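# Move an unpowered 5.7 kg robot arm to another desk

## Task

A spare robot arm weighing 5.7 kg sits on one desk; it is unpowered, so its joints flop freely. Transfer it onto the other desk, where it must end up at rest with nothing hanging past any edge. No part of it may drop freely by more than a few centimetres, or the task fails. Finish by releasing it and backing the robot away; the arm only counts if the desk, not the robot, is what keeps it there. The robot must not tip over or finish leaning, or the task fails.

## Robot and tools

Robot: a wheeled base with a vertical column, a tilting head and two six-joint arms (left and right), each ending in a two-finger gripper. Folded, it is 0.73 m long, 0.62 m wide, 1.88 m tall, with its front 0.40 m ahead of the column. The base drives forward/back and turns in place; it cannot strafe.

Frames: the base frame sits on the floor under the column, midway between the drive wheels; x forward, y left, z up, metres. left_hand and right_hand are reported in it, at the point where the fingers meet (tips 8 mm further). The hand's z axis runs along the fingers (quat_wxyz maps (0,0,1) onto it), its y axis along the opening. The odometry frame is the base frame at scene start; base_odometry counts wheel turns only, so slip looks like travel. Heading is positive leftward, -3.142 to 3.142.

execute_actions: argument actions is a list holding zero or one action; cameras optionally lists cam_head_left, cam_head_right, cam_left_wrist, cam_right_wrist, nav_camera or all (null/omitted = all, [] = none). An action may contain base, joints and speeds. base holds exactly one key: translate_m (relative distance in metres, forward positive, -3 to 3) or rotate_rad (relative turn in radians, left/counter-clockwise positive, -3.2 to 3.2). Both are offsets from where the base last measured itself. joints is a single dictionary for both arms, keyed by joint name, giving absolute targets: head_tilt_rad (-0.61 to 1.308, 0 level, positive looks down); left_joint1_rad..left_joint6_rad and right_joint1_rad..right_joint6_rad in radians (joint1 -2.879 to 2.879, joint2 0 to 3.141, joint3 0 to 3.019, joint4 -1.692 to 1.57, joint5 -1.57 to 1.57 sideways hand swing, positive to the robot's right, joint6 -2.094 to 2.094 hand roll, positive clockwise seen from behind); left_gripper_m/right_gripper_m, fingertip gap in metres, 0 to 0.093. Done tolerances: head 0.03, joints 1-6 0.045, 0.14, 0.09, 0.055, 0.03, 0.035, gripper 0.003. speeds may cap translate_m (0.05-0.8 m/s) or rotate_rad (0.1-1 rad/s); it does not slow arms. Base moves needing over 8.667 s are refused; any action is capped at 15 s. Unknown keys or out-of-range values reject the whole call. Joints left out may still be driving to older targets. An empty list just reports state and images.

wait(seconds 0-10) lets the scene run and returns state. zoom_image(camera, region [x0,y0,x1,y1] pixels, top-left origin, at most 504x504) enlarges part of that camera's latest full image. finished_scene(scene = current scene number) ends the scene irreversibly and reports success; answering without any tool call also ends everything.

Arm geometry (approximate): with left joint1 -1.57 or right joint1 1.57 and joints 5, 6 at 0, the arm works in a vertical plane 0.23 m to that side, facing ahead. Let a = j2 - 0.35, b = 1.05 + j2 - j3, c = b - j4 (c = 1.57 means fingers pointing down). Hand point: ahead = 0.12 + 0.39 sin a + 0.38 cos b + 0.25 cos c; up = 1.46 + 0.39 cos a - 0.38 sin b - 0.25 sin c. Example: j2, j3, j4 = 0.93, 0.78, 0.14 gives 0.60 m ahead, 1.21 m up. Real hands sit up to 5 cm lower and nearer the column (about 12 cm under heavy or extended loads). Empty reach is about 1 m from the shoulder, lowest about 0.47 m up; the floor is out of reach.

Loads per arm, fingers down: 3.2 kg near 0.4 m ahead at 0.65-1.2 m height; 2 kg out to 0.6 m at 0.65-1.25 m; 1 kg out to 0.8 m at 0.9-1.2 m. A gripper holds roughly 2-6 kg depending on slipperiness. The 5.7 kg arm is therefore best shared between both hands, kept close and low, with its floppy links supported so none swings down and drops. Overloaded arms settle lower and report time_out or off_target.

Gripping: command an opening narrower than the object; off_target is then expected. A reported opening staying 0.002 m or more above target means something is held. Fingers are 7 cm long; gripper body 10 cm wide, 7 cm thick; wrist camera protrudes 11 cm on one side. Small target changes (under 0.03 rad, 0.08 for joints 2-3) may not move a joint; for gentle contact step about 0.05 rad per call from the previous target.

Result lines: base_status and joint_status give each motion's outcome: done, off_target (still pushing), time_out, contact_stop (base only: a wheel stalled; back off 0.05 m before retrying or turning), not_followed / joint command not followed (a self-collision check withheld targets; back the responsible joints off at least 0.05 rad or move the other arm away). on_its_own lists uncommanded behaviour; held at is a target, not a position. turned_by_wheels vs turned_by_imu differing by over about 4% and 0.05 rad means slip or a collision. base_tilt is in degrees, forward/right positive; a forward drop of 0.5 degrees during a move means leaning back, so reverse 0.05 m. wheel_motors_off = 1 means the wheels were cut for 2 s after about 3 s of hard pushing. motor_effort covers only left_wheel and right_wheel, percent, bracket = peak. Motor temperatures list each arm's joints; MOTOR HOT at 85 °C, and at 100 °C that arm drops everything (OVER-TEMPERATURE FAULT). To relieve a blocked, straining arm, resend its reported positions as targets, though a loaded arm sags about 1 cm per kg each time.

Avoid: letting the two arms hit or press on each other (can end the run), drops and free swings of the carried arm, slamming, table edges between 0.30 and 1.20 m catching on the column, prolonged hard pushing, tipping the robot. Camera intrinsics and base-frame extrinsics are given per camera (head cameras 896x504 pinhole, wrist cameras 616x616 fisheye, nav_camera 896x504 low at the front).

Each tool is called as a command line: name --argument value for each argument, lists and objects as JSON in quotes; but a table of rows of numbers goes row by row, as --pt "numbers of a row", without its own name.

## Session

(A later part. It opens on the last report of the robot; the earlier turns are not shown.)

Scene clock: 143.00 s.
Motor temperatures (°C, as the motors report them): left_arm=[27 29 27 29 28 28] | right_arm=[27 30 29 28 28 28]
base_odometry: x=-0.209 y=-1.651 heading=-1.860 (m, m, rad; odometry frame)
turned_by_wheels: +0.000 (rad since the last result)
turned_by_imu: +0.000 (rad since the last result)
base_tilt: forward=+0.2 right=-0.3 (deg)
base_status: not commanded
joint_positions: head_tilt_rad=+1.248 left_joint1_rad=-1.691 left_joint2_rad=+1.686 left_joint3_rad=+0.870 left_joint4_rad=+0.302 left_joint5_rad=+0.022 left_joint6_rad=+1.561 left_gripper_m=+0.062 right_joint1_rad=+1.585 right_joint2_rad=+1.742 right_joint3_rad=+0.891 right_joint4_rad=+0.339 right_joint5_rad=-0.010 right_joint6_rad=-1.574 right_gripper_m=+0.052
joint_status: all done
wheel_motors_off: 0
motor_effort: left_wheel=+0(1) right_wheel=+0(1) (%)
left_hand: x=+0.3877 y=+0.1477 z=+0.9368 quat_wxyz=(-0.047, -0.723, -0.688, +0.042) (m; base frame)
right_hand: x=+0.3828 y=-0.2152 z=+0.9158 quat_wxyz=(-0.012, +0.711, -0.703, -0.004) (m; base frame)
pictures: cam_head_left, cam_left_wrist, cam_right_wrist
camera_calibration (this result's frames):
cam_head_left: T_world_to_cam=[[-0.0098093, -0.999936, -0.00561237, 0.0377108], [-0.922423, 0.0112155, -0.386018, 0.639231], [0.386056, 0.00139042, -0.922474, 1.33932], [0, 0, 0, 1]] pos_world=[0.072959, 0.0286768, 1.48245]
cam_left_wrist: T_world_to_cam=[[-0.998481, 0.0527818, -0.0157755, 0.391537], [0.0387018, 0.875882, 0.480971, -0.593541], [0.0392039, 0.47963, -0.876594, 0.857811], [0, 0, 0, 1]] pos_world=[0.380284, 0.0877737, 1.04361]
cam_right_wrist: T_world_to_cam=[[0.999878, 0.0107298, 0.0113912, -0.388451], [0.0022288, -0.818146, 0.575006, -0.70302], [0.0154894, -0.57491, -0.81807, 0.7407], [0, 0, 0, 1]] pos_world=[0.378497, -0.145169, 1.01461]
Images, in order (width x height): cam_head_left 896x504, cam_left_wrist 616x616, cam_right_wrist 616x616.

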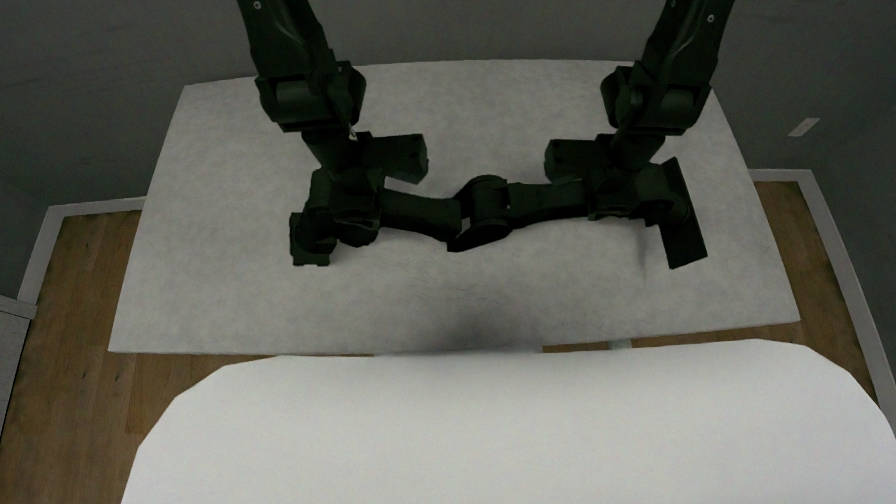

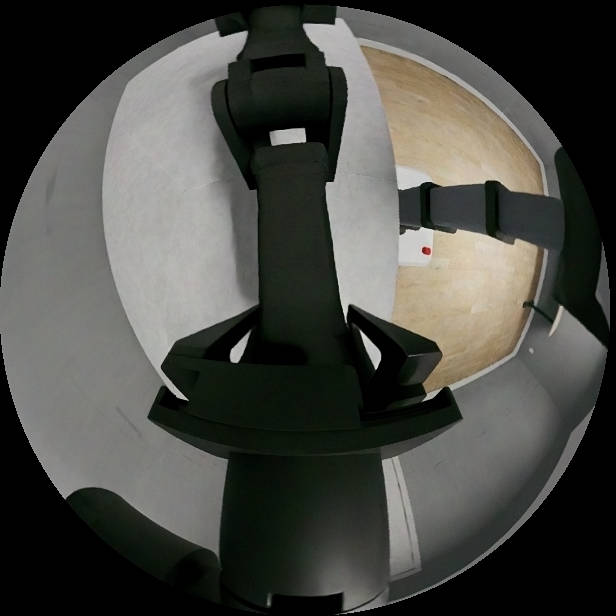

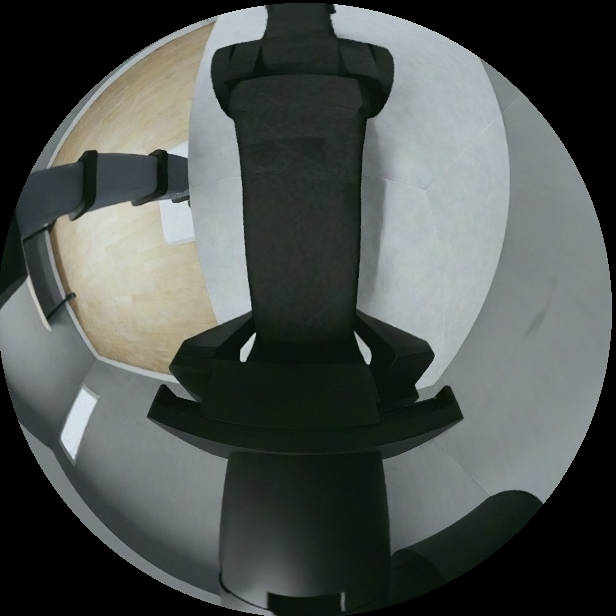

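execute_actions --actions '[{"joints":{"left_joint2_rad":1.50,"left_joint3_rad":0.73,"right_joint2_rad":1.55,"right_joint3_rad":0.75}}]' --cameras '["cam_head_left"]'

execute_actions --actions '[{"joints":{"left_joint2_rad":1.40,"left_joint3_rad":0.65,"left_joint4_rad":0.25,"right_joint2_rad":1.44,"right_joint3_rad":0.67,"right_joint4_rad":0.27}}]' --cameras '["cam_head_left","cam_left_wrist","cam_right_wrist"]'

Scene clock: 151.57 s.
Motor temperatures (°C, as the motors report them): left_arm=[27 30 28 29 29 28] | right_arm=[27 31 29 28 28 28]
base_odometry: x=-0.209 y=-1.651 heading=-1.860 (m, m, rad; odometry frame)
turned_by_wheels: +0.000 (rad since the last result)
turned_by_imu: +0.000 (rad since the last result)
base_tilt: forward=+0.2 right=-0.4 (deg)
base_status: not commanded
joint_positions: head_tilt_rad=+1.248 left_joint1_rad=-1.695 left_joint2_rad=+1.590 left_joint3_rad=+0.781 left_joint4_rad=+0.302 left_joint5_rad=+0.024 left_joint6_rad=+1.561 left_gripper_m=+0.062 right_joint1_rad=+1.588 right_joint2_rad=+1.638 right_joint3_rad=+0.793 right_joint4_rad=+0.338 right_joint5_rad=-0.013 right_joint6_rad=-1.575 right_gripper_m=+0.052
joint_status: all done
wheel_motors_off: 0
motor_effort: left_wheel=+0(2) right_wheel=+0(2) (%)
left_hand: x=+0.3819 y=+0.1493 z=+0.9718 quat_wxyz=(-0.052, -0.723, -0.687, +0.042) (m; base frame)
right_hand: x=+0.3772 y=-0.2130 z=+0.9540 quat_wxyz=(-0.016, +0.712, -0.702, -0.004) (m; base frame)
pictures: cam_head_left
camera_calibration (this result's frames):
cam_head_left: T_world_to_cam=[[-0.0098093, -0.999936, -0.00561237, 0.0377108], [-0.922423, 0.0112155, -0.386018, 0.639231], [0.386056, 0.00139042, -0.922474, 1.33932], [0, 0, 0, 1]] pos_world=[0.072959, 0.0286768, 1.48245]
Images, in order (width x height): cam_head_left 896x504.

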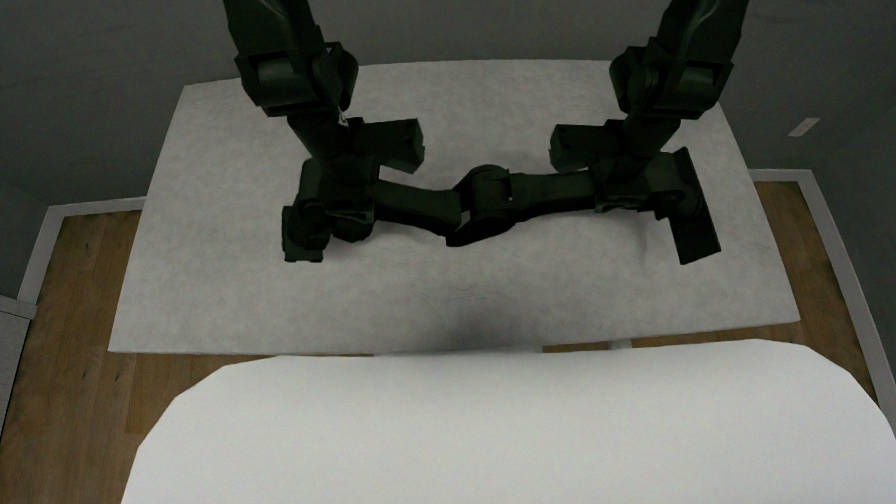

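Scene clock: 152.63 s.
Motor temperatures (°C, as the motors report them): left_arm=[27 30 28 29 29 28] | right_arm=[27 31 29 28 28 28]
base_odometry: x=-0.209 y=-1.651 heading=-1.860 (m, m, rad; odometry frame)
turned_by_wheels: +0.000 (rad since the last result)
turned_by_imu: +0.000 (rad since the last result)
base_tilt: forward=+0.2 right=-0.3 (deg)
base_status: not commanded
joint_positions: head_tilt_rad=+1.248 left_joint1_rad=-1.700 left_joint2_rad=+1.486 left_joint3_rad=+0.698 left_joint4_rad=+0.262 left_joint5_rad=+0.027 left_joint6_rad=+1.551 left_gripper_m=+0.062 right_joint1_rad=+1.591 right_joint2_rad=+1.523 right_joint3_rad=+0.711 right_joint4_rad=+0.281 right_joint5_rad=-0.016 right_joint6_rad=-1.580 right_gripper_m=+0.052
joint_status: all done
wheel_motors_off: 0
motor_effort: left_wheel=+1(1) right_wheel=+0(1) (%)
left_hand: x=+0.3709 y=+0.1505 z=+1.0069 quat_wxyz=(-0.048, -0.721, -0.689, +0.050) (m; base frame)
right_hand: x=+0.3688 y=-0.2114 z=+0.9919 quat_wxyz=(-0.009, +0.714, -0.700, -0.014) (m; base frame)
pictures: cam_head_left, cam_left_wrist, cam_right_wrist
camera_calibration (this result's frames):
cam_head_left: T_world_to_cam=[[-0.0098093, -0.999936, -0.00561238, 0.0377108], [-0.922423, 0.0112155, -0.386018, 0.639231], [0.386056, 0.00139042, -0.922474, 1.33932], [0, 0, 0, 1]] pos_world=[0.072959, 0.0286768, 1.48245]
cam_left_wrist: T_world_to_cam=[[-0.998829, 0.0481336, -0.00491297, 0.36563], [0.0401798, 0.881751, 0.470001, -0.619474], [0.0269549, 0.469253, -0.882652, 0.930675], [0, 0, 0, 1]] pos_world=[0.365006, 0.0919002, 1.11441]
cam_right_wrist: T_world_to_cam=[[0.999777, 0.0197769, -0.00740219, -0.354785], [0.0204974, -0.824596, 0.565351, -0.742216], [0.0050771, -0.565377, -0.824817, 0.817863], [0, 0, 0, 1]] pos_world=[0.365767, -0.142611, 1.09157]
Images, in order (width x height): cam_head_left 896x504, cam_left_wrist 616x616, cam_right_wrist 616x616.

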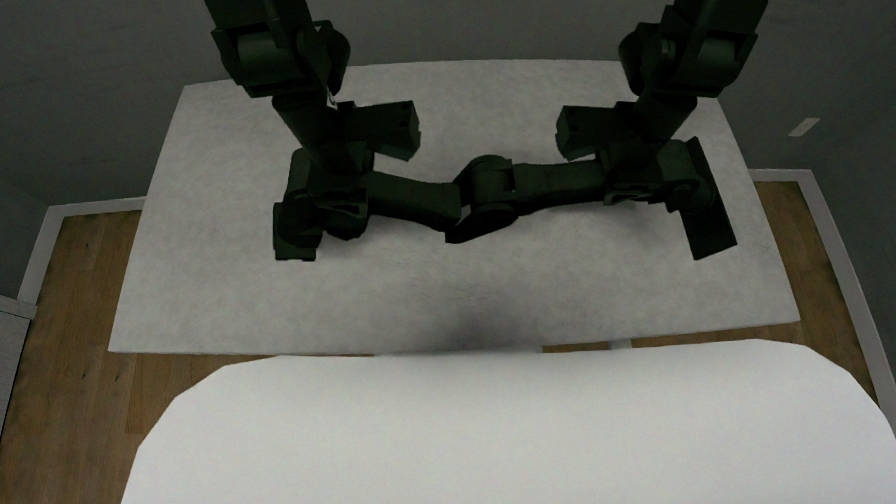

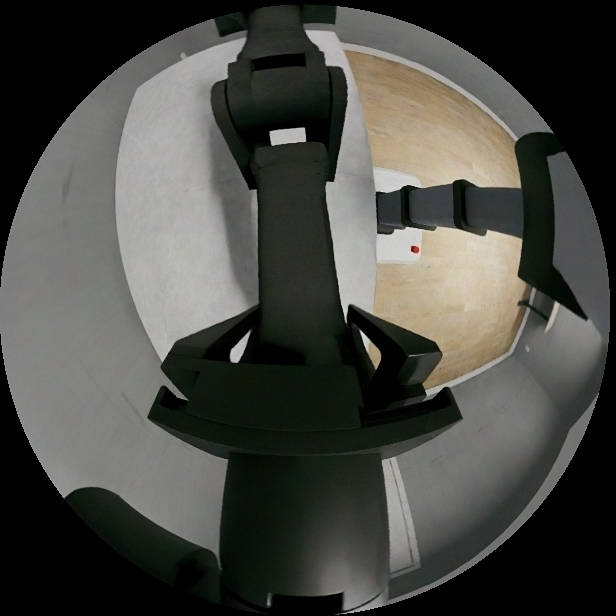

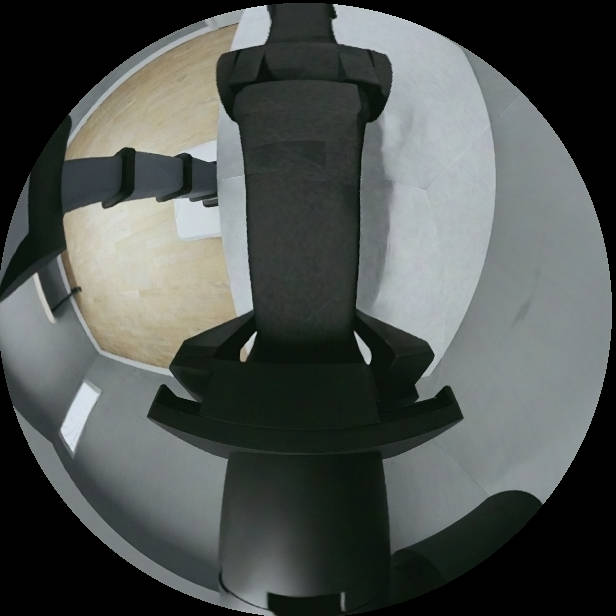

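execute_actions --actions '[{"joints":{"left_joint2_rad":1.31,"left_joint3_rad":0.59,"left_joint4_rad":0.21,"right_joint2_rad":1.34,"right_joint3_rad":0.60,"right_joint4_rad":0.22}}]' --cameras '["cam_head_left"]'

execute_actions --actions '[{"base":{"translate_m":-0.8},"speeds":{"translate_m":0.15},"joints":{"head_tilt_rad":1.0}}]' --cameras '["cam_head_left","nav_camera"]'

Scene clock: 156.63 s.
Motor temperatures (°C, as the motors report them): left_arm=[27 30 28 29 29 28] | right_arm=[27 31 29 28 28 28]
base_odometry: x=-0.209 y=-1.651 heading=-1.860 (m, m, rad; odometry frame)
turned_by_wheels: +0.000 (rad since the last result)
turned_by_imu: +0.000 (rad since the last result)
base_tilt: forward=+0.1 right=-0.4 (deg)
base_status: not commanded
joint_positions: head_tilt_rad=+1.248 left_joint1_rad=-1.704 left_joint2_rad=+1.398 left_joint3_rad=+0.637 left_joint4_rad=+0.223 left_joint5_rad=+0.032 left_joint6_rad=+1.550 left_gripper_m=+0.062 right_joint1_rad=+1.594 right_joint2_rad=+1.422 right_joint3_rad=+0.641 right_joint4_rad=+0.234 right_joint5_rad=-0.017 right_joint6_rad=-1.579 right_gripper_m=+0.052
joint_status: all done
wheel_motors_off: 0
motor_effort: left_wheel=+1(1) right_wheel=+0(1) (%)
left_hand: x=+0.3624 y=+0.1509 z=+1.0347 quat_wxyz=(-0.046, -0.721, -0.689, +0.058) (m; base frame)
right_hand: x=+0.3595 y=-0.2105 z=+1.0240 quat_wxyz=(-0.005, +0.714, -0.700, -0.021) (m; base frame)
pictures: cam_head_left
camera_calibration (this result's frames):
cam_head_left: T_world_to_cam=[[-0.0098093, -0.999936, -0.00561238, 0.0377108], [-0.922423, 0.0112155, -0.386018, 0.639232], [0.386056, 0.00139042, -0.922474, 1.33932], [0, 0, 0, 1]] pos_world=[0.072959, 0.0286768, 1.48245]
Images, in order (width x height): cam_head_left 896x504.

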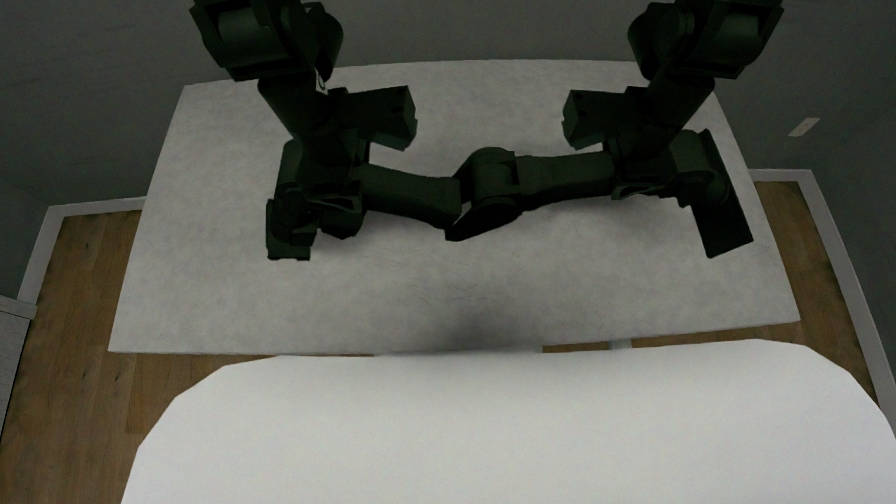

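Scene clock: 162.87 s.
Motor temperatures (°C, as the motors report them): left_arm=[27 31 28 29 29 28] | right_arm=[27 32 29 28 29 28]
base_odometry: x=+0.019 y=-0.884 heading=-1.860 (m, m, rad; odometry frame)
turned_by_wheels: +0.000 (rad since the last result)
turned_by_imu: +0.002 (rad since the last result)
base_tilt: forward=+0.2 right=-0.4 (deg)
base_status: done
joint_positions: head_tilt_rad=+1.014 left_joint1_rad=-1.705 left_joint2_rad=+1.395 left_joint3_rad=+0.628 left_joint4_rad=+0.216 left_joint5_rad=+0.032 left_joint6_rad=+1.548 left_gripper_m=+0.062 right_joint1_rad=+1.594 right_joint2_rad=+1.421 right_joint3_rad=+0.633 right_joint4_rad=+0.228 right_joint5_rad=-0.018 right_joint6_rad=-1.578 right_gripper_m=+0.052
joint_status: all done
wheel_motors_off: 0
motor_effort: left_wheel=+0(37) right_wheel=+0(37) (%)
left_hand: x=+0.3562 y=+0.1512 z=+1.0363 quat_wxyz=(-0.042, -0.721, -0.689, +0.063) (m; base frame)
right_hand: x=+0.3536 y=-0.2104 z=+1.0251 quat_wxyz=(-0.001, +0.714, -0.700, -0.026) (m; base frame)
pictures: cam_head_left, nav_camera
camera_calibration (this result's frames):
cam_head_left: T_world_to_cam=[[-0.00823606, -0.999936, -0.00773876, 0.0409067], [-0.80743, 0.0112155, -0.589857, 0.947393], [0.589906, 0.00139042, -0.807471, 1.15202], [0, 0, 0, 1]] pos_world=[0.0857064, 0.0286768, 1.48937]
Images, in order (width x height): cam_head_left 896x504, nav_camera 896x504.

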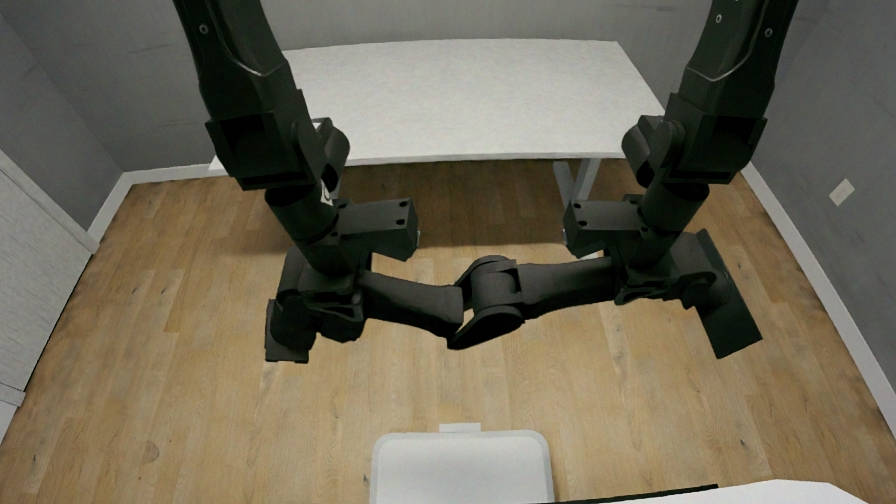

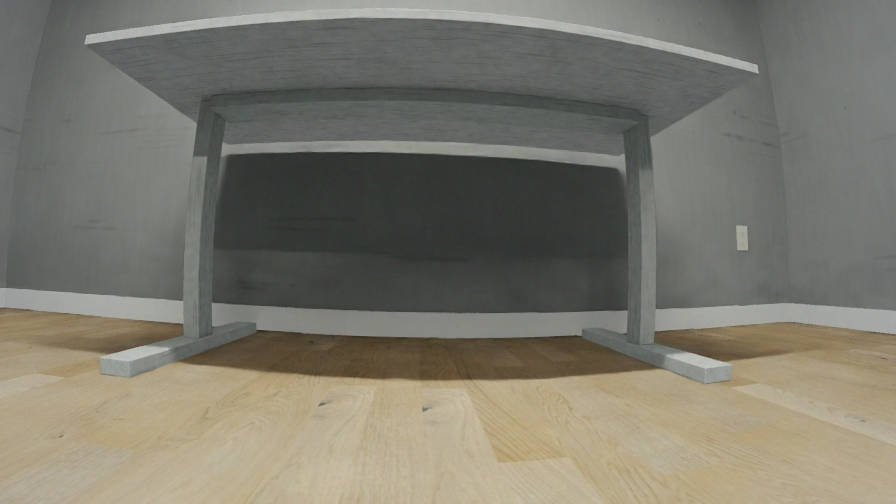

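execute_actions --actions '[{"base":{"rotate_rad":3.0},"speeds":{"rotate_rad":0.45},"joints":{"head_tilt_rad":0.6}}]' --cameras '["cam_head_left","cam_head_right","nav_camera"]'

Scene clock: 174.03 s.
Motor temperatures (°C, as the motors report them): left_arm=[27 31 28 29 30 28] | right_arm=[27 32 29 28 29 28]
base_odometry: x=+0.019 y=-0.884 heading=+1.139 (m, m, rad; odometry frame)
turned_by_wheels: +3.000 (rad since the last result)
turned_by_imu: +3.032 (rad since the last result)
base_tilt: forward=+0.1 right=-0.3 (deg)
base_status: done
joint_positions: head_tilt_rad=+0.618 left_joint1_rad=-1.708 left_joint2_rad=+1.395 left_joint3_rad=+0.628 left_joint4_rad=+0.216 left_joint5_rad=+0.029 left_joint6_rad=+1.546 left_gripper_m=+0.062 right_joint1_rad=+1.594 right_joint2_rad=+1.421 right_joint3_rad=+0.633 right_joint4_rad=+0.228 right_joint5_rad=-0.016 right_joint6_rad=-1.578 right_gripper_m=+0.052
joint_status: all done
wheel_motors_off: 0
motor_effort: left_wheel=-1(37) right_wheel=+1(42) (%)
left_hand: x=+0.3561 y=+0.1503 z=+1.0364 quat_wxyz=(-0.041, -0.721, -0.689, +0.062) (m; base frame)
right_hand: x=+0.3536 y=-0.2108 z=+1.0251 quat_wxyz=(+0.000, +0.714, -0.700, -0.026) (m; base frame)
pictures: cam_head_left, cam_head_right, nav_camera
camera_calibration (this result's frames):
cam_head_left: T_world_to_cam=[[-0.00461163, -0.999936, -0.0103177, 0.044697], [-0.517255, 0.0112155, -0.855758, 1.34237], [0.855819, 0.00139042, -0.517274, 0.691823], [0, 0, 0, 1]] pos_world=[0.10248, 0.0286768, 1.50707]
cam_head_right: T_world_to_cam=[[-0.0158233, -0.999825, -0.00998645, -0.0244991], [-0.509625, 0.0166576, -0.860235, 1.34339], [0.860251, -0.00852243, -0.5098, 0.675137], [0, 0, 0, 1]] pos_world=[0.103453, -0.0411187, 1.49958]
Images, in order (width x height): cam_head_left 896x504, cam_head_right 896x504, nav_camera 896x504.

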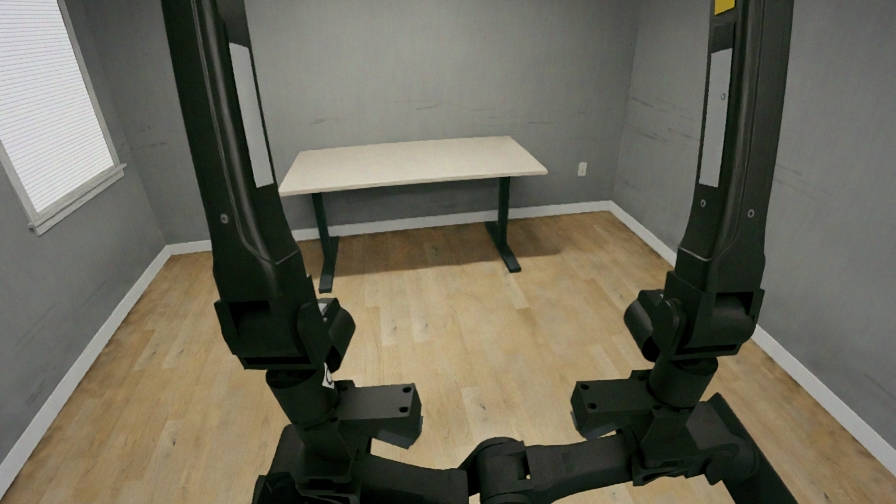

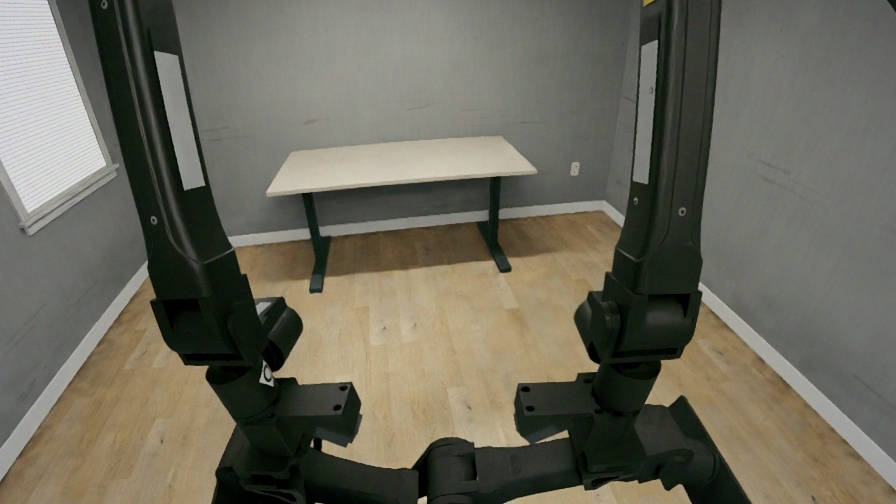

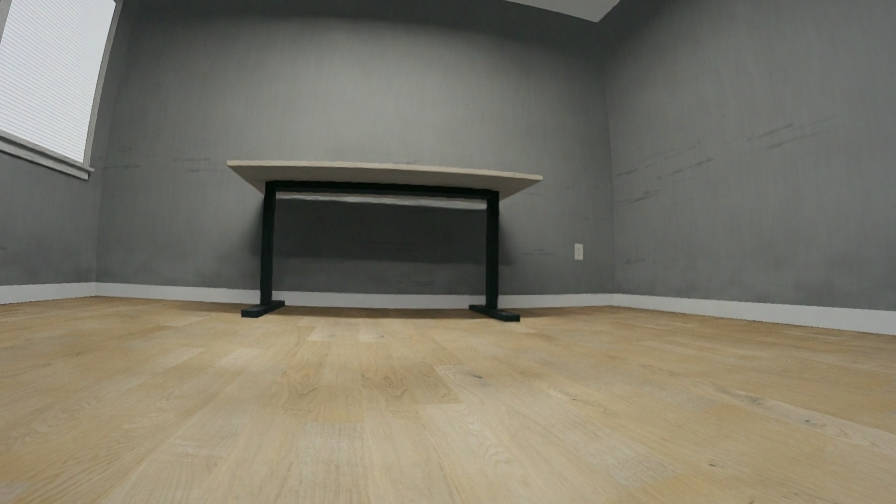

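execute_actions --actions '[{"base":{"rotate_rad":0.065},"speeds":{"rotate_rad":0.3}}]' --cameras '[]'

execute_actions --actions '[{"base":{"translate_m":1.2},"speeds":{"translate_m":0.25}}]' --cameras '[]'

execute_actions --actions '[{"base":{"rotate_rad":0.055},"speeds":{"rotate_rad":0.3},"joints":{"head_tilt_rad":0.75}}]' --cameras '["cam_head_left","cam_head_right","nav_camera"]'

Scene clock: 186.10 s.
Motor temperatures (°C, as the motors report them): left_arm=[27 31 28 29 30 28] | right_arm=[27 32 29 28 29 28]
base_odometry: x=+0.019 y=-0.884 heading=+1.204 (m, m, rad; odometry frame)
turned_by_wheels: +0.065 (rad since the last result)
turned_by_imu: +0.065 (rad since the last result)
base_tilt: forward=+0.3 right=-0.4 (deg)
base_status: done
joint_positions: head_tilt_rad=+0.618 left_joint1_rad=-1.708 left_joint2_rad=+1.395 left_joint3_rad=+0.628 left_joint4_rad=+0.216 left_joint5_rad=+0.027 left_joint6_rad=+1.546 left_gripper_m=+0.062 right_joint1_rad=+1.595 right_joint2_rad=+1.421 right_joint3_rad=+0.633 right_joint4_rad=+0.228 right_joint5_rad=-0.016 right_joint6_rad=-1.578 right_gripper_m=+0.052
joint_status: not commanded
wheel_motors_off: 0
motor_effort: left_wheel=-1(29) right_wheel=+1(29) (%)
left_hand: x=+0.3561 y=+0.1505 z=+1.0364 quat_wxyz=(-0.041, -0.721, -0.689, +0.062) (m; base frame)
right_hand: x=+0.3536 y=-0.2106 z=+1.0251 quat_wxyz=(+0.000, +0.714, -0.700, -0.026) (m; base frame)
pictures: none
No camera images: the call's "cameras" was empty. Leave "cameras" out to get every camera's image.

Scene clock: 192.07 s.
Motor temperatures (°C, as the motors report them): left_arm=[27 31 28 29 30 28] | right_arm=[27 32 29 28 29 28]
base_odometry: x=+0.449 y=+0.236 heading=+1.205 (m, m, rad; odometry frame)
turned_by_wheels: +0.001 (rad since the last result)
turned_by_imu: -0.003 (rad since the last result)
base_tilt: forward=+0.2 right=-0.3 (deg)
base_status: done
joint_positions: head_tilt_rad=+0.617 left_joint1_rad=-1.708 left_joint2_rad=+1.393 left_joint3_rad=+0.633 left_joint4_rad=+0.217 left_joint5_rad=+0.027 left_joint6_rad=+1.546 left_gripper_m=+0.062 right_joint1_rad=+1.595 right_joint2_rad=+1.420 right_joint3_rad=+0.640 right_joint4_rad=+0.228 right_joint5_rad=-0.015 right_joint6_rad=-1.578 right_gripper_m=+0.052
joint_status: not commanded
wheel_motors_off: 0
motor_effort: left_wheel=+2(46) right_wheel=-1(53) (%)
left_hand: x=+0.3599 y=+0.1503 z=+1.0363 quat_wxyz=(-0.043, -0.721, -0.689, +0.059) (m; base frame)
right_hand: x=+0.3577 y=-0.2106 z=+1.0245 quat_wxyz=(-0.002, +0.714, -0.700, -0.023) (m; base frame)
pictures: none
No camera images: the call's "cameras" was empty. Leave "cameras" out to get every camera's image.

Scene clock: 192.93 s.
Motor temperatures (°C, as the motors report them): left_arm=[27 31 28 29 30 28] | right_arm=[27 32 29 28 29 28]
base_odometry: x=+0.449 y=+0.236 heading=+1.258 (m, m, rad; odometry frame)
turned_by_wheels: +0.054 (rad since the last result)
turned_by_imu: +0.053 (rad since the last result)
base_tilt: forward=+0.1 right=-0.4 (deg)
base_status: done
joint_positions: head_tilt_rad=+0.752 left_joint1_rad=-1.708 left_joint2_rad=+1.393 left_joint3_rad=+0.633 left_joint4_rad=+0.217 left_joint5_rad=+0.026 left_joint6_rad=+1.547 left_gripper_m=+0.062 right_joint1_rad=+1.595 right_joint2_rad=+1.420 right_joint3_rad=+0.639 right_joint4_rad=+0.228 right_joint5_rad=-0.016 right_joint6_rad=-1.578 right_gripper_m=+0.052
joint_status: all done
wheel_motors_off: 0
motor_effort: left_wheel=+0(41) right_wheel=+0(40) (%)
left_hand: x=+0.3599 y=+0.1506 z=+1.0363 quat_wxyz=(-0.043, -0.721, -0.689, +0.059) (m; base frame)
right_hand: x=+0.3575 y=-0.2105 z=+1.0246 quat_wxyz=(-0.003, +0.714, -0.700, -0.023) (m; base frame)
pictures: cam_head_left, cam_head_right, nav_camera
camera_calibration (this result's frames):
cam_head_left: T_world_to_cam=[[-0.00595496, -0.999936, -0.00960519, 0.043667], [-0.627452, 0.0112155, -0.778574, 1.22902], [0.778632, 0.00139042, -0.627479, 0.865398], [0, 0, 0, 1]] pos_world=[0.0975844, 0.0286768, 1.50032]
cam_head_right: T_world_to_cam=[[-0.0170207, -0.999825, -0.0077719, -0.0278496], [-0.620492, 0.0166576, -0.784036, 1.23159], [0.784028, -0.00852243, -0.620667, 0.849684], [0, 0, 0, 1]] pos_world=[0.0975422, -0.0411187, 1.49277]
Images, in order (width x height): cam_head_left 896x504, cam_head_right 896x504, nav_camera 896x504.

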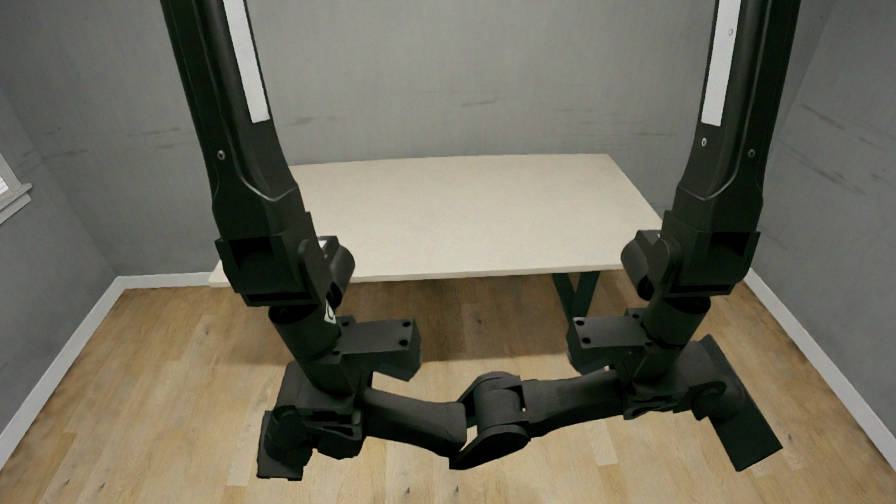

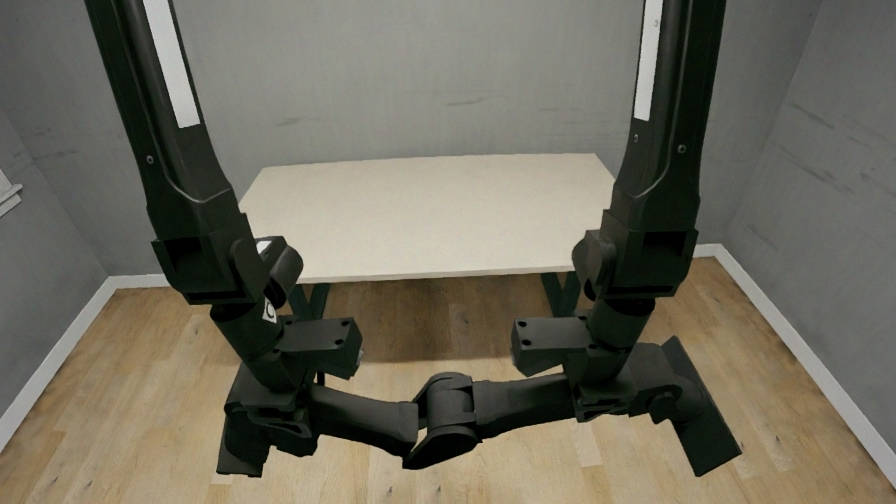

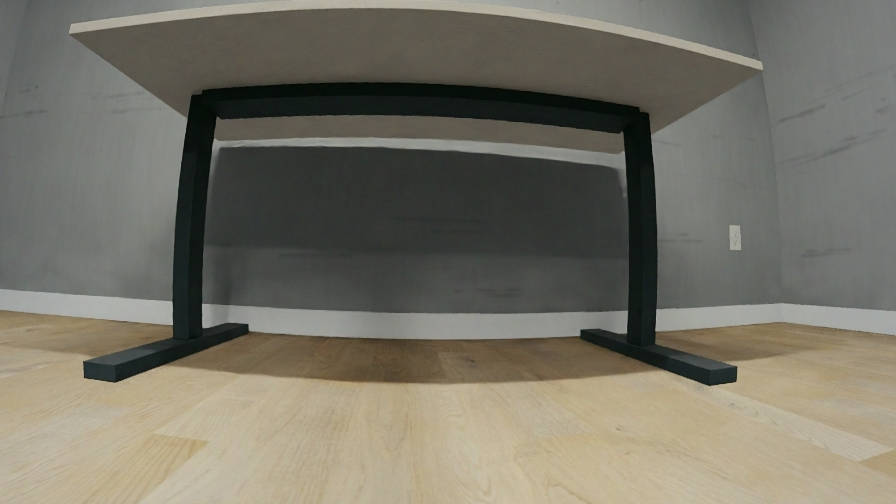

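execute_actions --actions '[{"base":{"translate_m":0.42},"speeds":{"translate_m":0.15},"joints":{"head_tilt_rad":1.1}}]'

Scene clock: 201.30 s.
Motor temperatures (°C, as the motors report them): left_arm=[27 31 28 29 30 28] | right_arm=[27 33 29 28 29 28]
base_odometry: x=+0.578 y=+0.636 heading=+1.259 (m, m, rad; odometry frame)
turned_by_wheels: +0.001 (rad since the last result)
turned_by_imu: -0.001 (rad since the last result)
base_tilt: forward=+0.1 right=-0.4 (deg)
base_status: done
joint_positions: head_tilt_rad=+1.099 left_joint1_rad=-1.708 left_joint2_rad=+1.392 left_joint3_rad=+0.633 left_joint4_rad=+0.216 left_joint5_rad=+0.027 left_joint6_rad=+1.546 left_gripper_m=+0.062 right_joint1_rad=+1.595 right_joint2_rad=+1.420 right_joint3_rad=+0.639 right_joint4_rad=+0.228 right_joint5_rad=-0.016 right_joint6_rad=-1.578 right_gripper_m=+0.052
joint_status: all done
wheel_motors_off: 0
motor_effort: left_wheel=+2(53) right_wheel=-2(34) (%)
left_hand: x=+0.3601 y=+0.1505 z=+1.0366 quat_wxyz=(-0.043, -0.721, -0.689, +0.059) (m; base frame)
right_hand: x=+0.3574 y=-0.2105 z=+1.0246 quat_wxyz=(-0.002, +0.714, -0.700, -0.024) (m; base frame)
pictures: cam_head_left, cam_head_right, cam_left_wrist, cam_right_wrist, nav_camera
camera_calibration (this result's frames):
cam_head_left: T_world_to_cam=[[-0.00886446, -0.999936, -0.00701018, 0.0398161], [-0.854676, 0.0112155, -0.51904, 0.840699], [0.519086, 0.00139042, -0.854721, 1.22833], [0, 0, 0, 1]] pos_world=[0.0812703, 0.0286768, 1.48651]
cam_head_right: T_world_to_cam=[[-0.0186488, -0.999825, -0.00152585, -0.0373871], [-0.849986, 0.0166576, -0.526542, 0.846525], [0.526475, -0.00852243, -0.850148, 1.21596], [0, 0, 0, 1]] pos_world=[0.0786632, -0.0411187, 1.47942]
cam_left_wrist: T_world_to_cam=[[-0.998688, 0.0493548, 0.0136367, 0.335517], [0.0500414, 0.884333, 0.464167, -0.630835], [0.0108495, 0.464241, -0.885643, 0.966886], [0, 0, 0, 1]] pos_world=[0.356155, 0.0924414, 1.14455]
cam_right_wrist: T_world_to_cam=[[0.999329, 0.0206435, -0.0302647, -0.31939], [0.0340996, -0.826124, 0.562456, -0.761876], [-0.0133913, -0.563111, -0.826273, 0.853921], [0, 0, 0, 1]] pos_world=[0.35659, -0.141958, 1.12443]
Images, in order (width x height): cam_head_left 896x504, cam_head_right 896x504, cam_left_wrist 616x616, cam_right_wrist 616x616, nav_camera 896x504.

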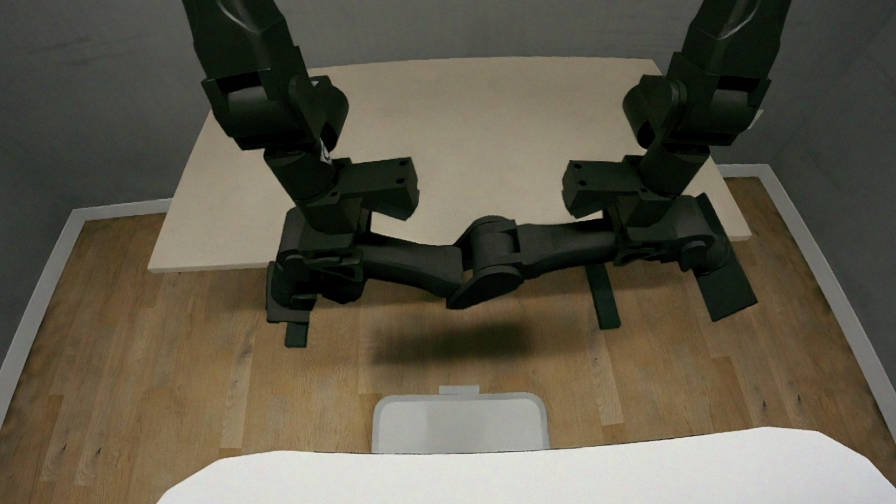

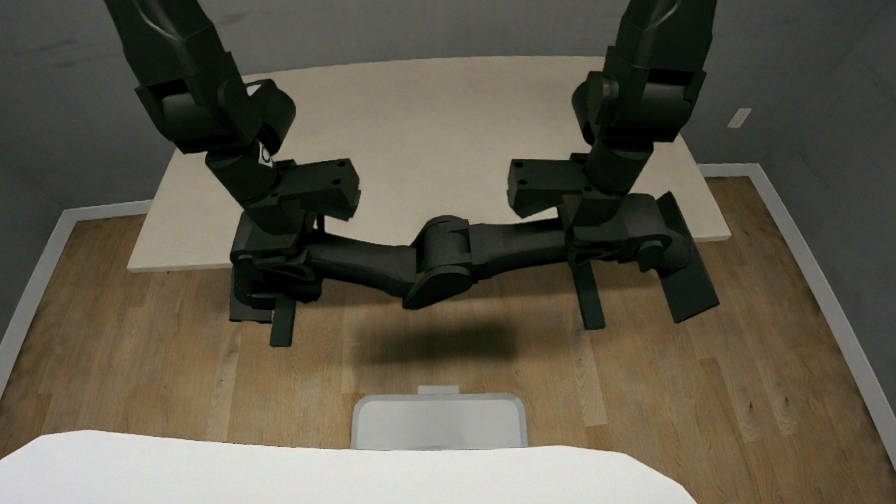

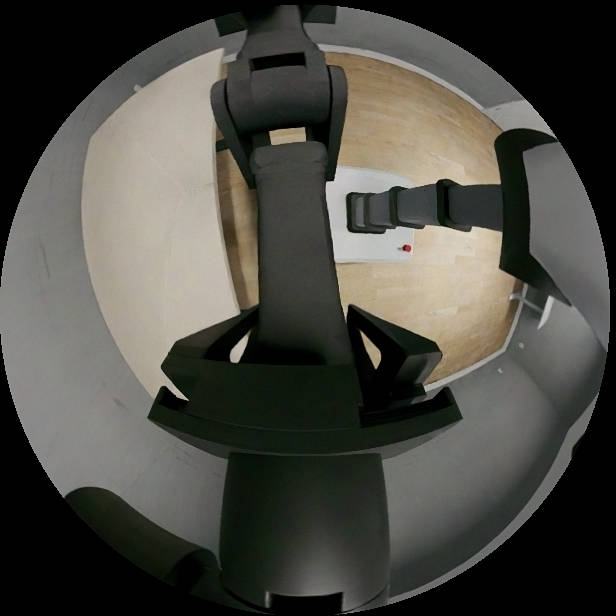

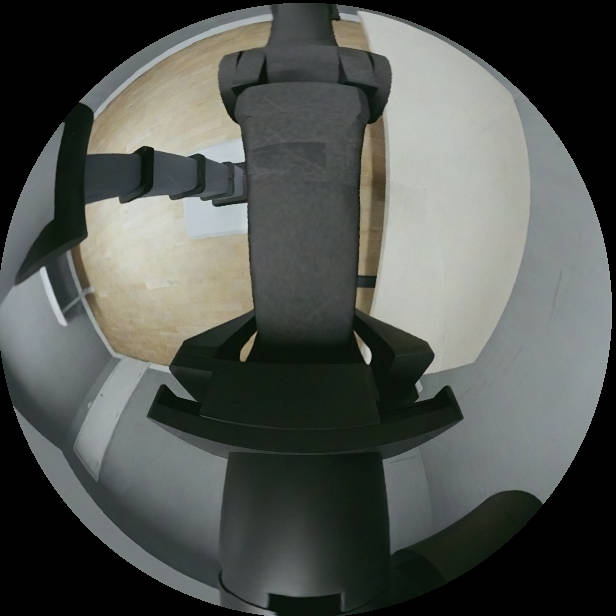

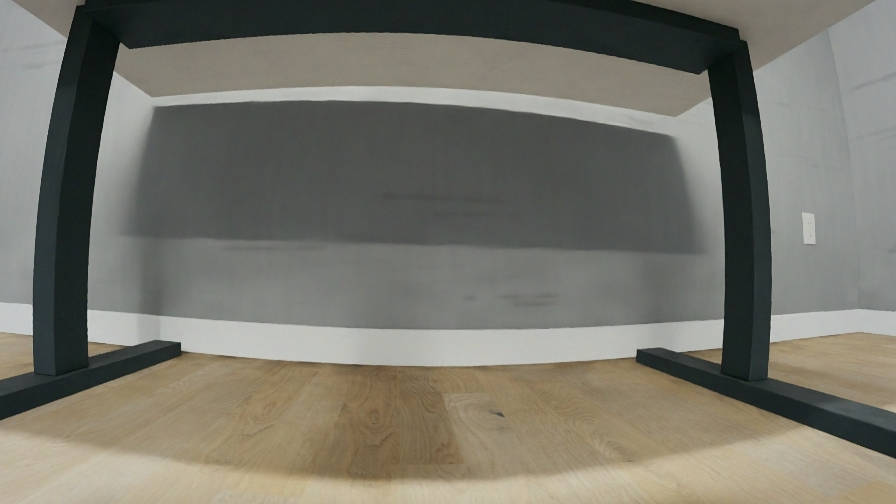

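execute_actions --actions '[{"base":{"translate_m":0.17},"speeds":{"translate_m":0.06}}]' --cameras '["cam_head_left","cam_left_wrist"]'

execute_actions --actions '[{"base":{"translate_m":0.17},"speeds":{"translate_m":0.06},"joints":{"head_tilt_rad":1.25}}]' --cameras '["cam_head_left","cam_left_wrist","cam_right_wrist"]'

Scene clock: 211.50 s.
Motor temperatures (°C, as the motors report them): left_arm=[27 31 28 29 30 28] | right_arm=[27 33 29 28 29 28]
base_odometry: x=+0.630 y=+0.798 heading=+1.260 (m, m, rad; odometry frame)
turned_by_wheels: +0.001 (rad since the last result)
turned_by_imu: +0.000 (rad since the last result)
base_tilt: forward=+0.1 right=-0.3 (deg)
base_status: done
joint_positions: head_tilt_rad=+1.100 left_joint1_rad=-1.708 left_joint2_rad=+1.392 left_joint3_rad=+0.631 left_joint4_rad=+0.216 left_joint5_rad=+0.027 left_joint6_rad=+1.546 left_gripper_m=+0.062 right_joint1_rad=+1.595 right_joint2_rad=+1.420 right_joint3_rad=+0.638 right_joint4_rad=+0.228 right_joint5_rad=-0.017 right_joint6_rad=-1.578 right_gripper_m=+0.052
joint_status: not commanded
wheel_motors_off: 0
motor_effort: left_wheel=+1(38) right_wheel=+0(33) (%)
left_hand: x=+0.3592 y=+0.1506 z=+1.0367 quat_wxyz=(-0.043, -0.721, -0.689, +0.059) (m; base frame)
right_hand: x=+0.3568 y=-0.2105 z=+1.0247 quat_wxyz=(-0.002, +0.714, -0.700, -0.024) (m; base frame)
pictures: cam_head_left, cam_left_wrist
camera_calibration (this result's frames):
cam_head_left: T_world_to_cam=[[-0.00887091, -0.999936, -0.00700201, 0.0398039], [-0.855154, 0.0112155, -0.518253, 0.83951], [0.518299, 0.00139042, -0.855198, 1.2291], [0, 0, 0, 1]] pos_world=[0.081221, 0.0286768, 1.48648]
cam_left_wrist: T_world_to_cam=[[-0.998683, 0.0491117, 0.014828, 0.333467], [0.050379, 0.884304, 0.464185, -0.631059], [0.00968451, 0.464321, -0.885614, 0.967359], [0, 0, 0, 1]] pos_world=[0.355452, 0.0925057, 1.14469]
Images, in order (width x height): cam_head_left 896x504, cam_left_wrist 616x616.

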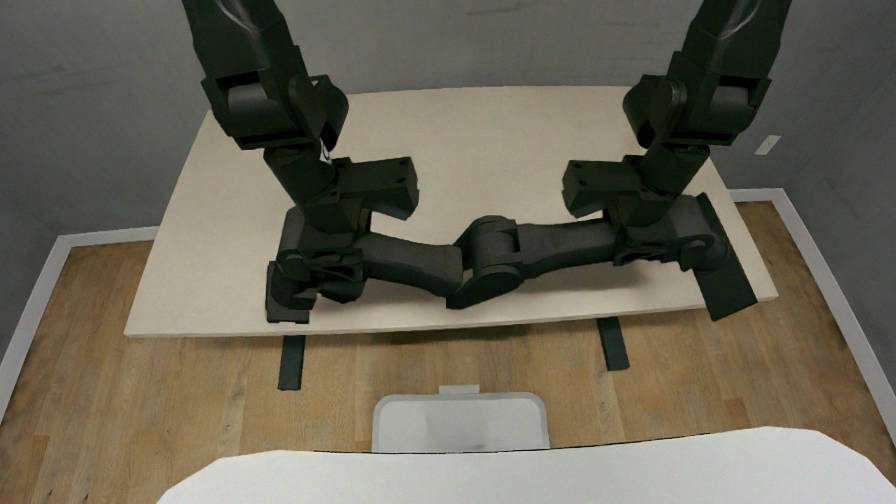

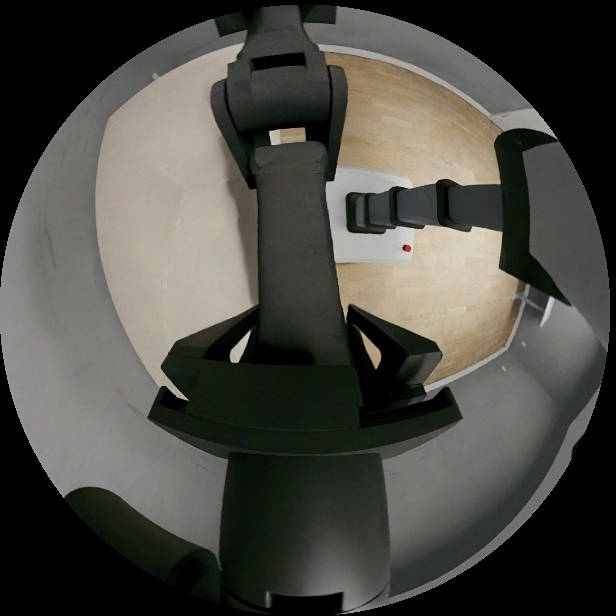

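Scene clock: 215.17 s.
Motor temperatures (°C, as the motors report them): left_arm=[27 32 28 29 30 28] | right_arm=[27 33 29 28 29 28]
base_odometry: x=+0.682 y=+0.960 heading=+1.260 (m, m, rad; odometry frame)
turned_by_wheels: +0.000 (rad since the last result)
turned_by_imu: +0.000 (rad since the last result)
base_tilt: forward=+0.1 right=-0.4 (deg)
base_status: done
joint_positions: head_tilt_rad=+1.248 left_joint1_rad=-1.708 left_joint2_rad=+1.392 left_joint3_rad=+0.631 left_joint4_rad=+0.216 left_joint5_rad=+0.027 left_joint6_rad=+1.546 left_gripper_m=+0.062 right_joint1_rad=+1.595 right_joint2_rad=+1.421 right_joint3_rad=+0.638 right_joint4_rad=+0.228 right_joint5_rad=-0.017 right_joint6_rad=-1.578 right_gripper_m=+0.052
joint_status: all done
wheel_motors_off: 0
motor_effort: left_wheel=+1(36) right_wheel=+0(35) (%)
left_hand: x=+0.3592 y=+0.1506 z=+1.0367 quat_wxyz=(-0.043, -0.721, -0.689, +0.059) (m; base frame)
right_hand: x=+0.3569 y=-0.2105 z=+1.0246 quat_wxyz=(-0.002, +0.714, -0.700, -0.024) (m; base frame)
pictures: cam_head_left, cam_left_wrist, cam_right_wrist
camera_calibration (this result's frames):
cam_head_left: T_world_to_cam=[[-0.00980558, -0.999936, -0.00561887, 0.0377206], [-0.922167, 0.0112155, -0.386628, 0.640159], [0.386667, 0.00139042, -0.922218, 1.33889], [0, 0, 0, 1]] pos_world=[0.0729971, 0.0286768, 1.48247]
cam_left_wrist: T_world_to_cam=[[-0.998683, 0.0491117, 0.014828, 0.333467], [0.050379, 0.884304, 0.464185, -0.631059], [0.00968451, 0.464321, -0.885614, 0.967359], [0, 0, 0, 1]] pos_world=[0.355452, 0.0925057, 1.14469]
cam_right_wrist: T_world_to_cam=[[0.999312, 0.0202779, -0.0310383, -0.318129], [0.0342276, -0.826339, 0.562132, -0.761562], [-0.0142493, -0.562808, -0.826465, 0.854507], [0, 0, 0, 1]] pos_world=[0.356153, -0.141934, 1.12444]
Images, in order (width x height): cam_head_left 896x504, cam_left_wrist 616x616, cam_right_wrist 616x616.

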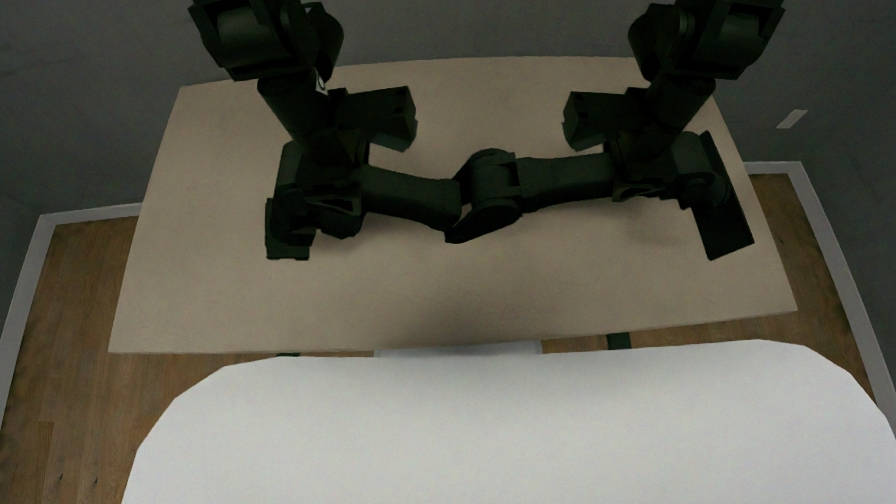

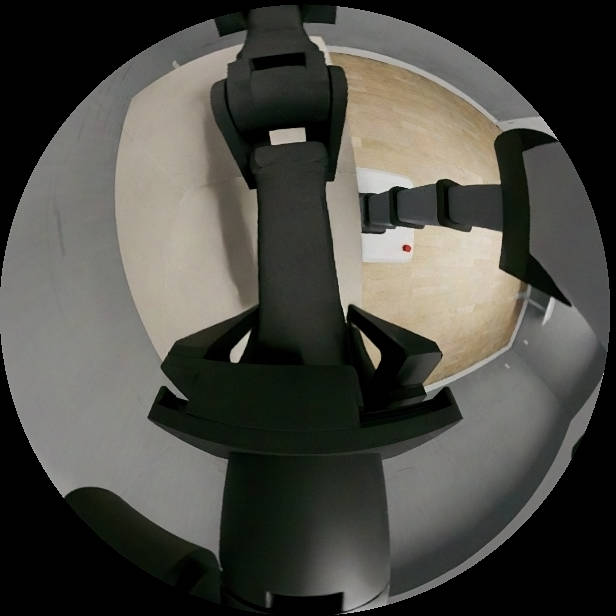

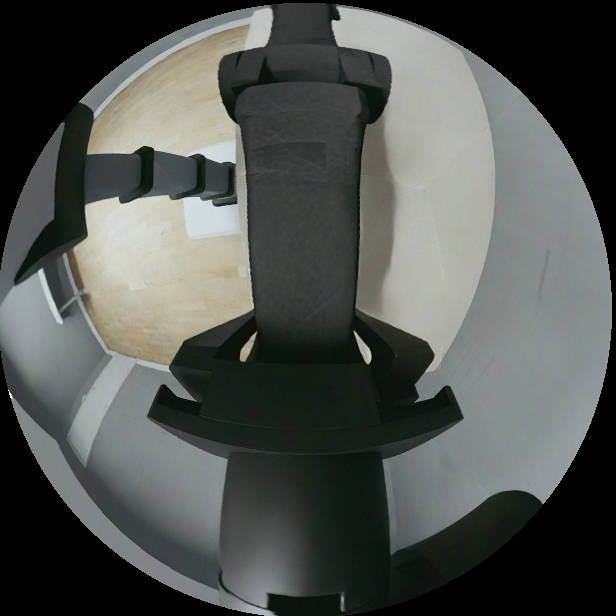

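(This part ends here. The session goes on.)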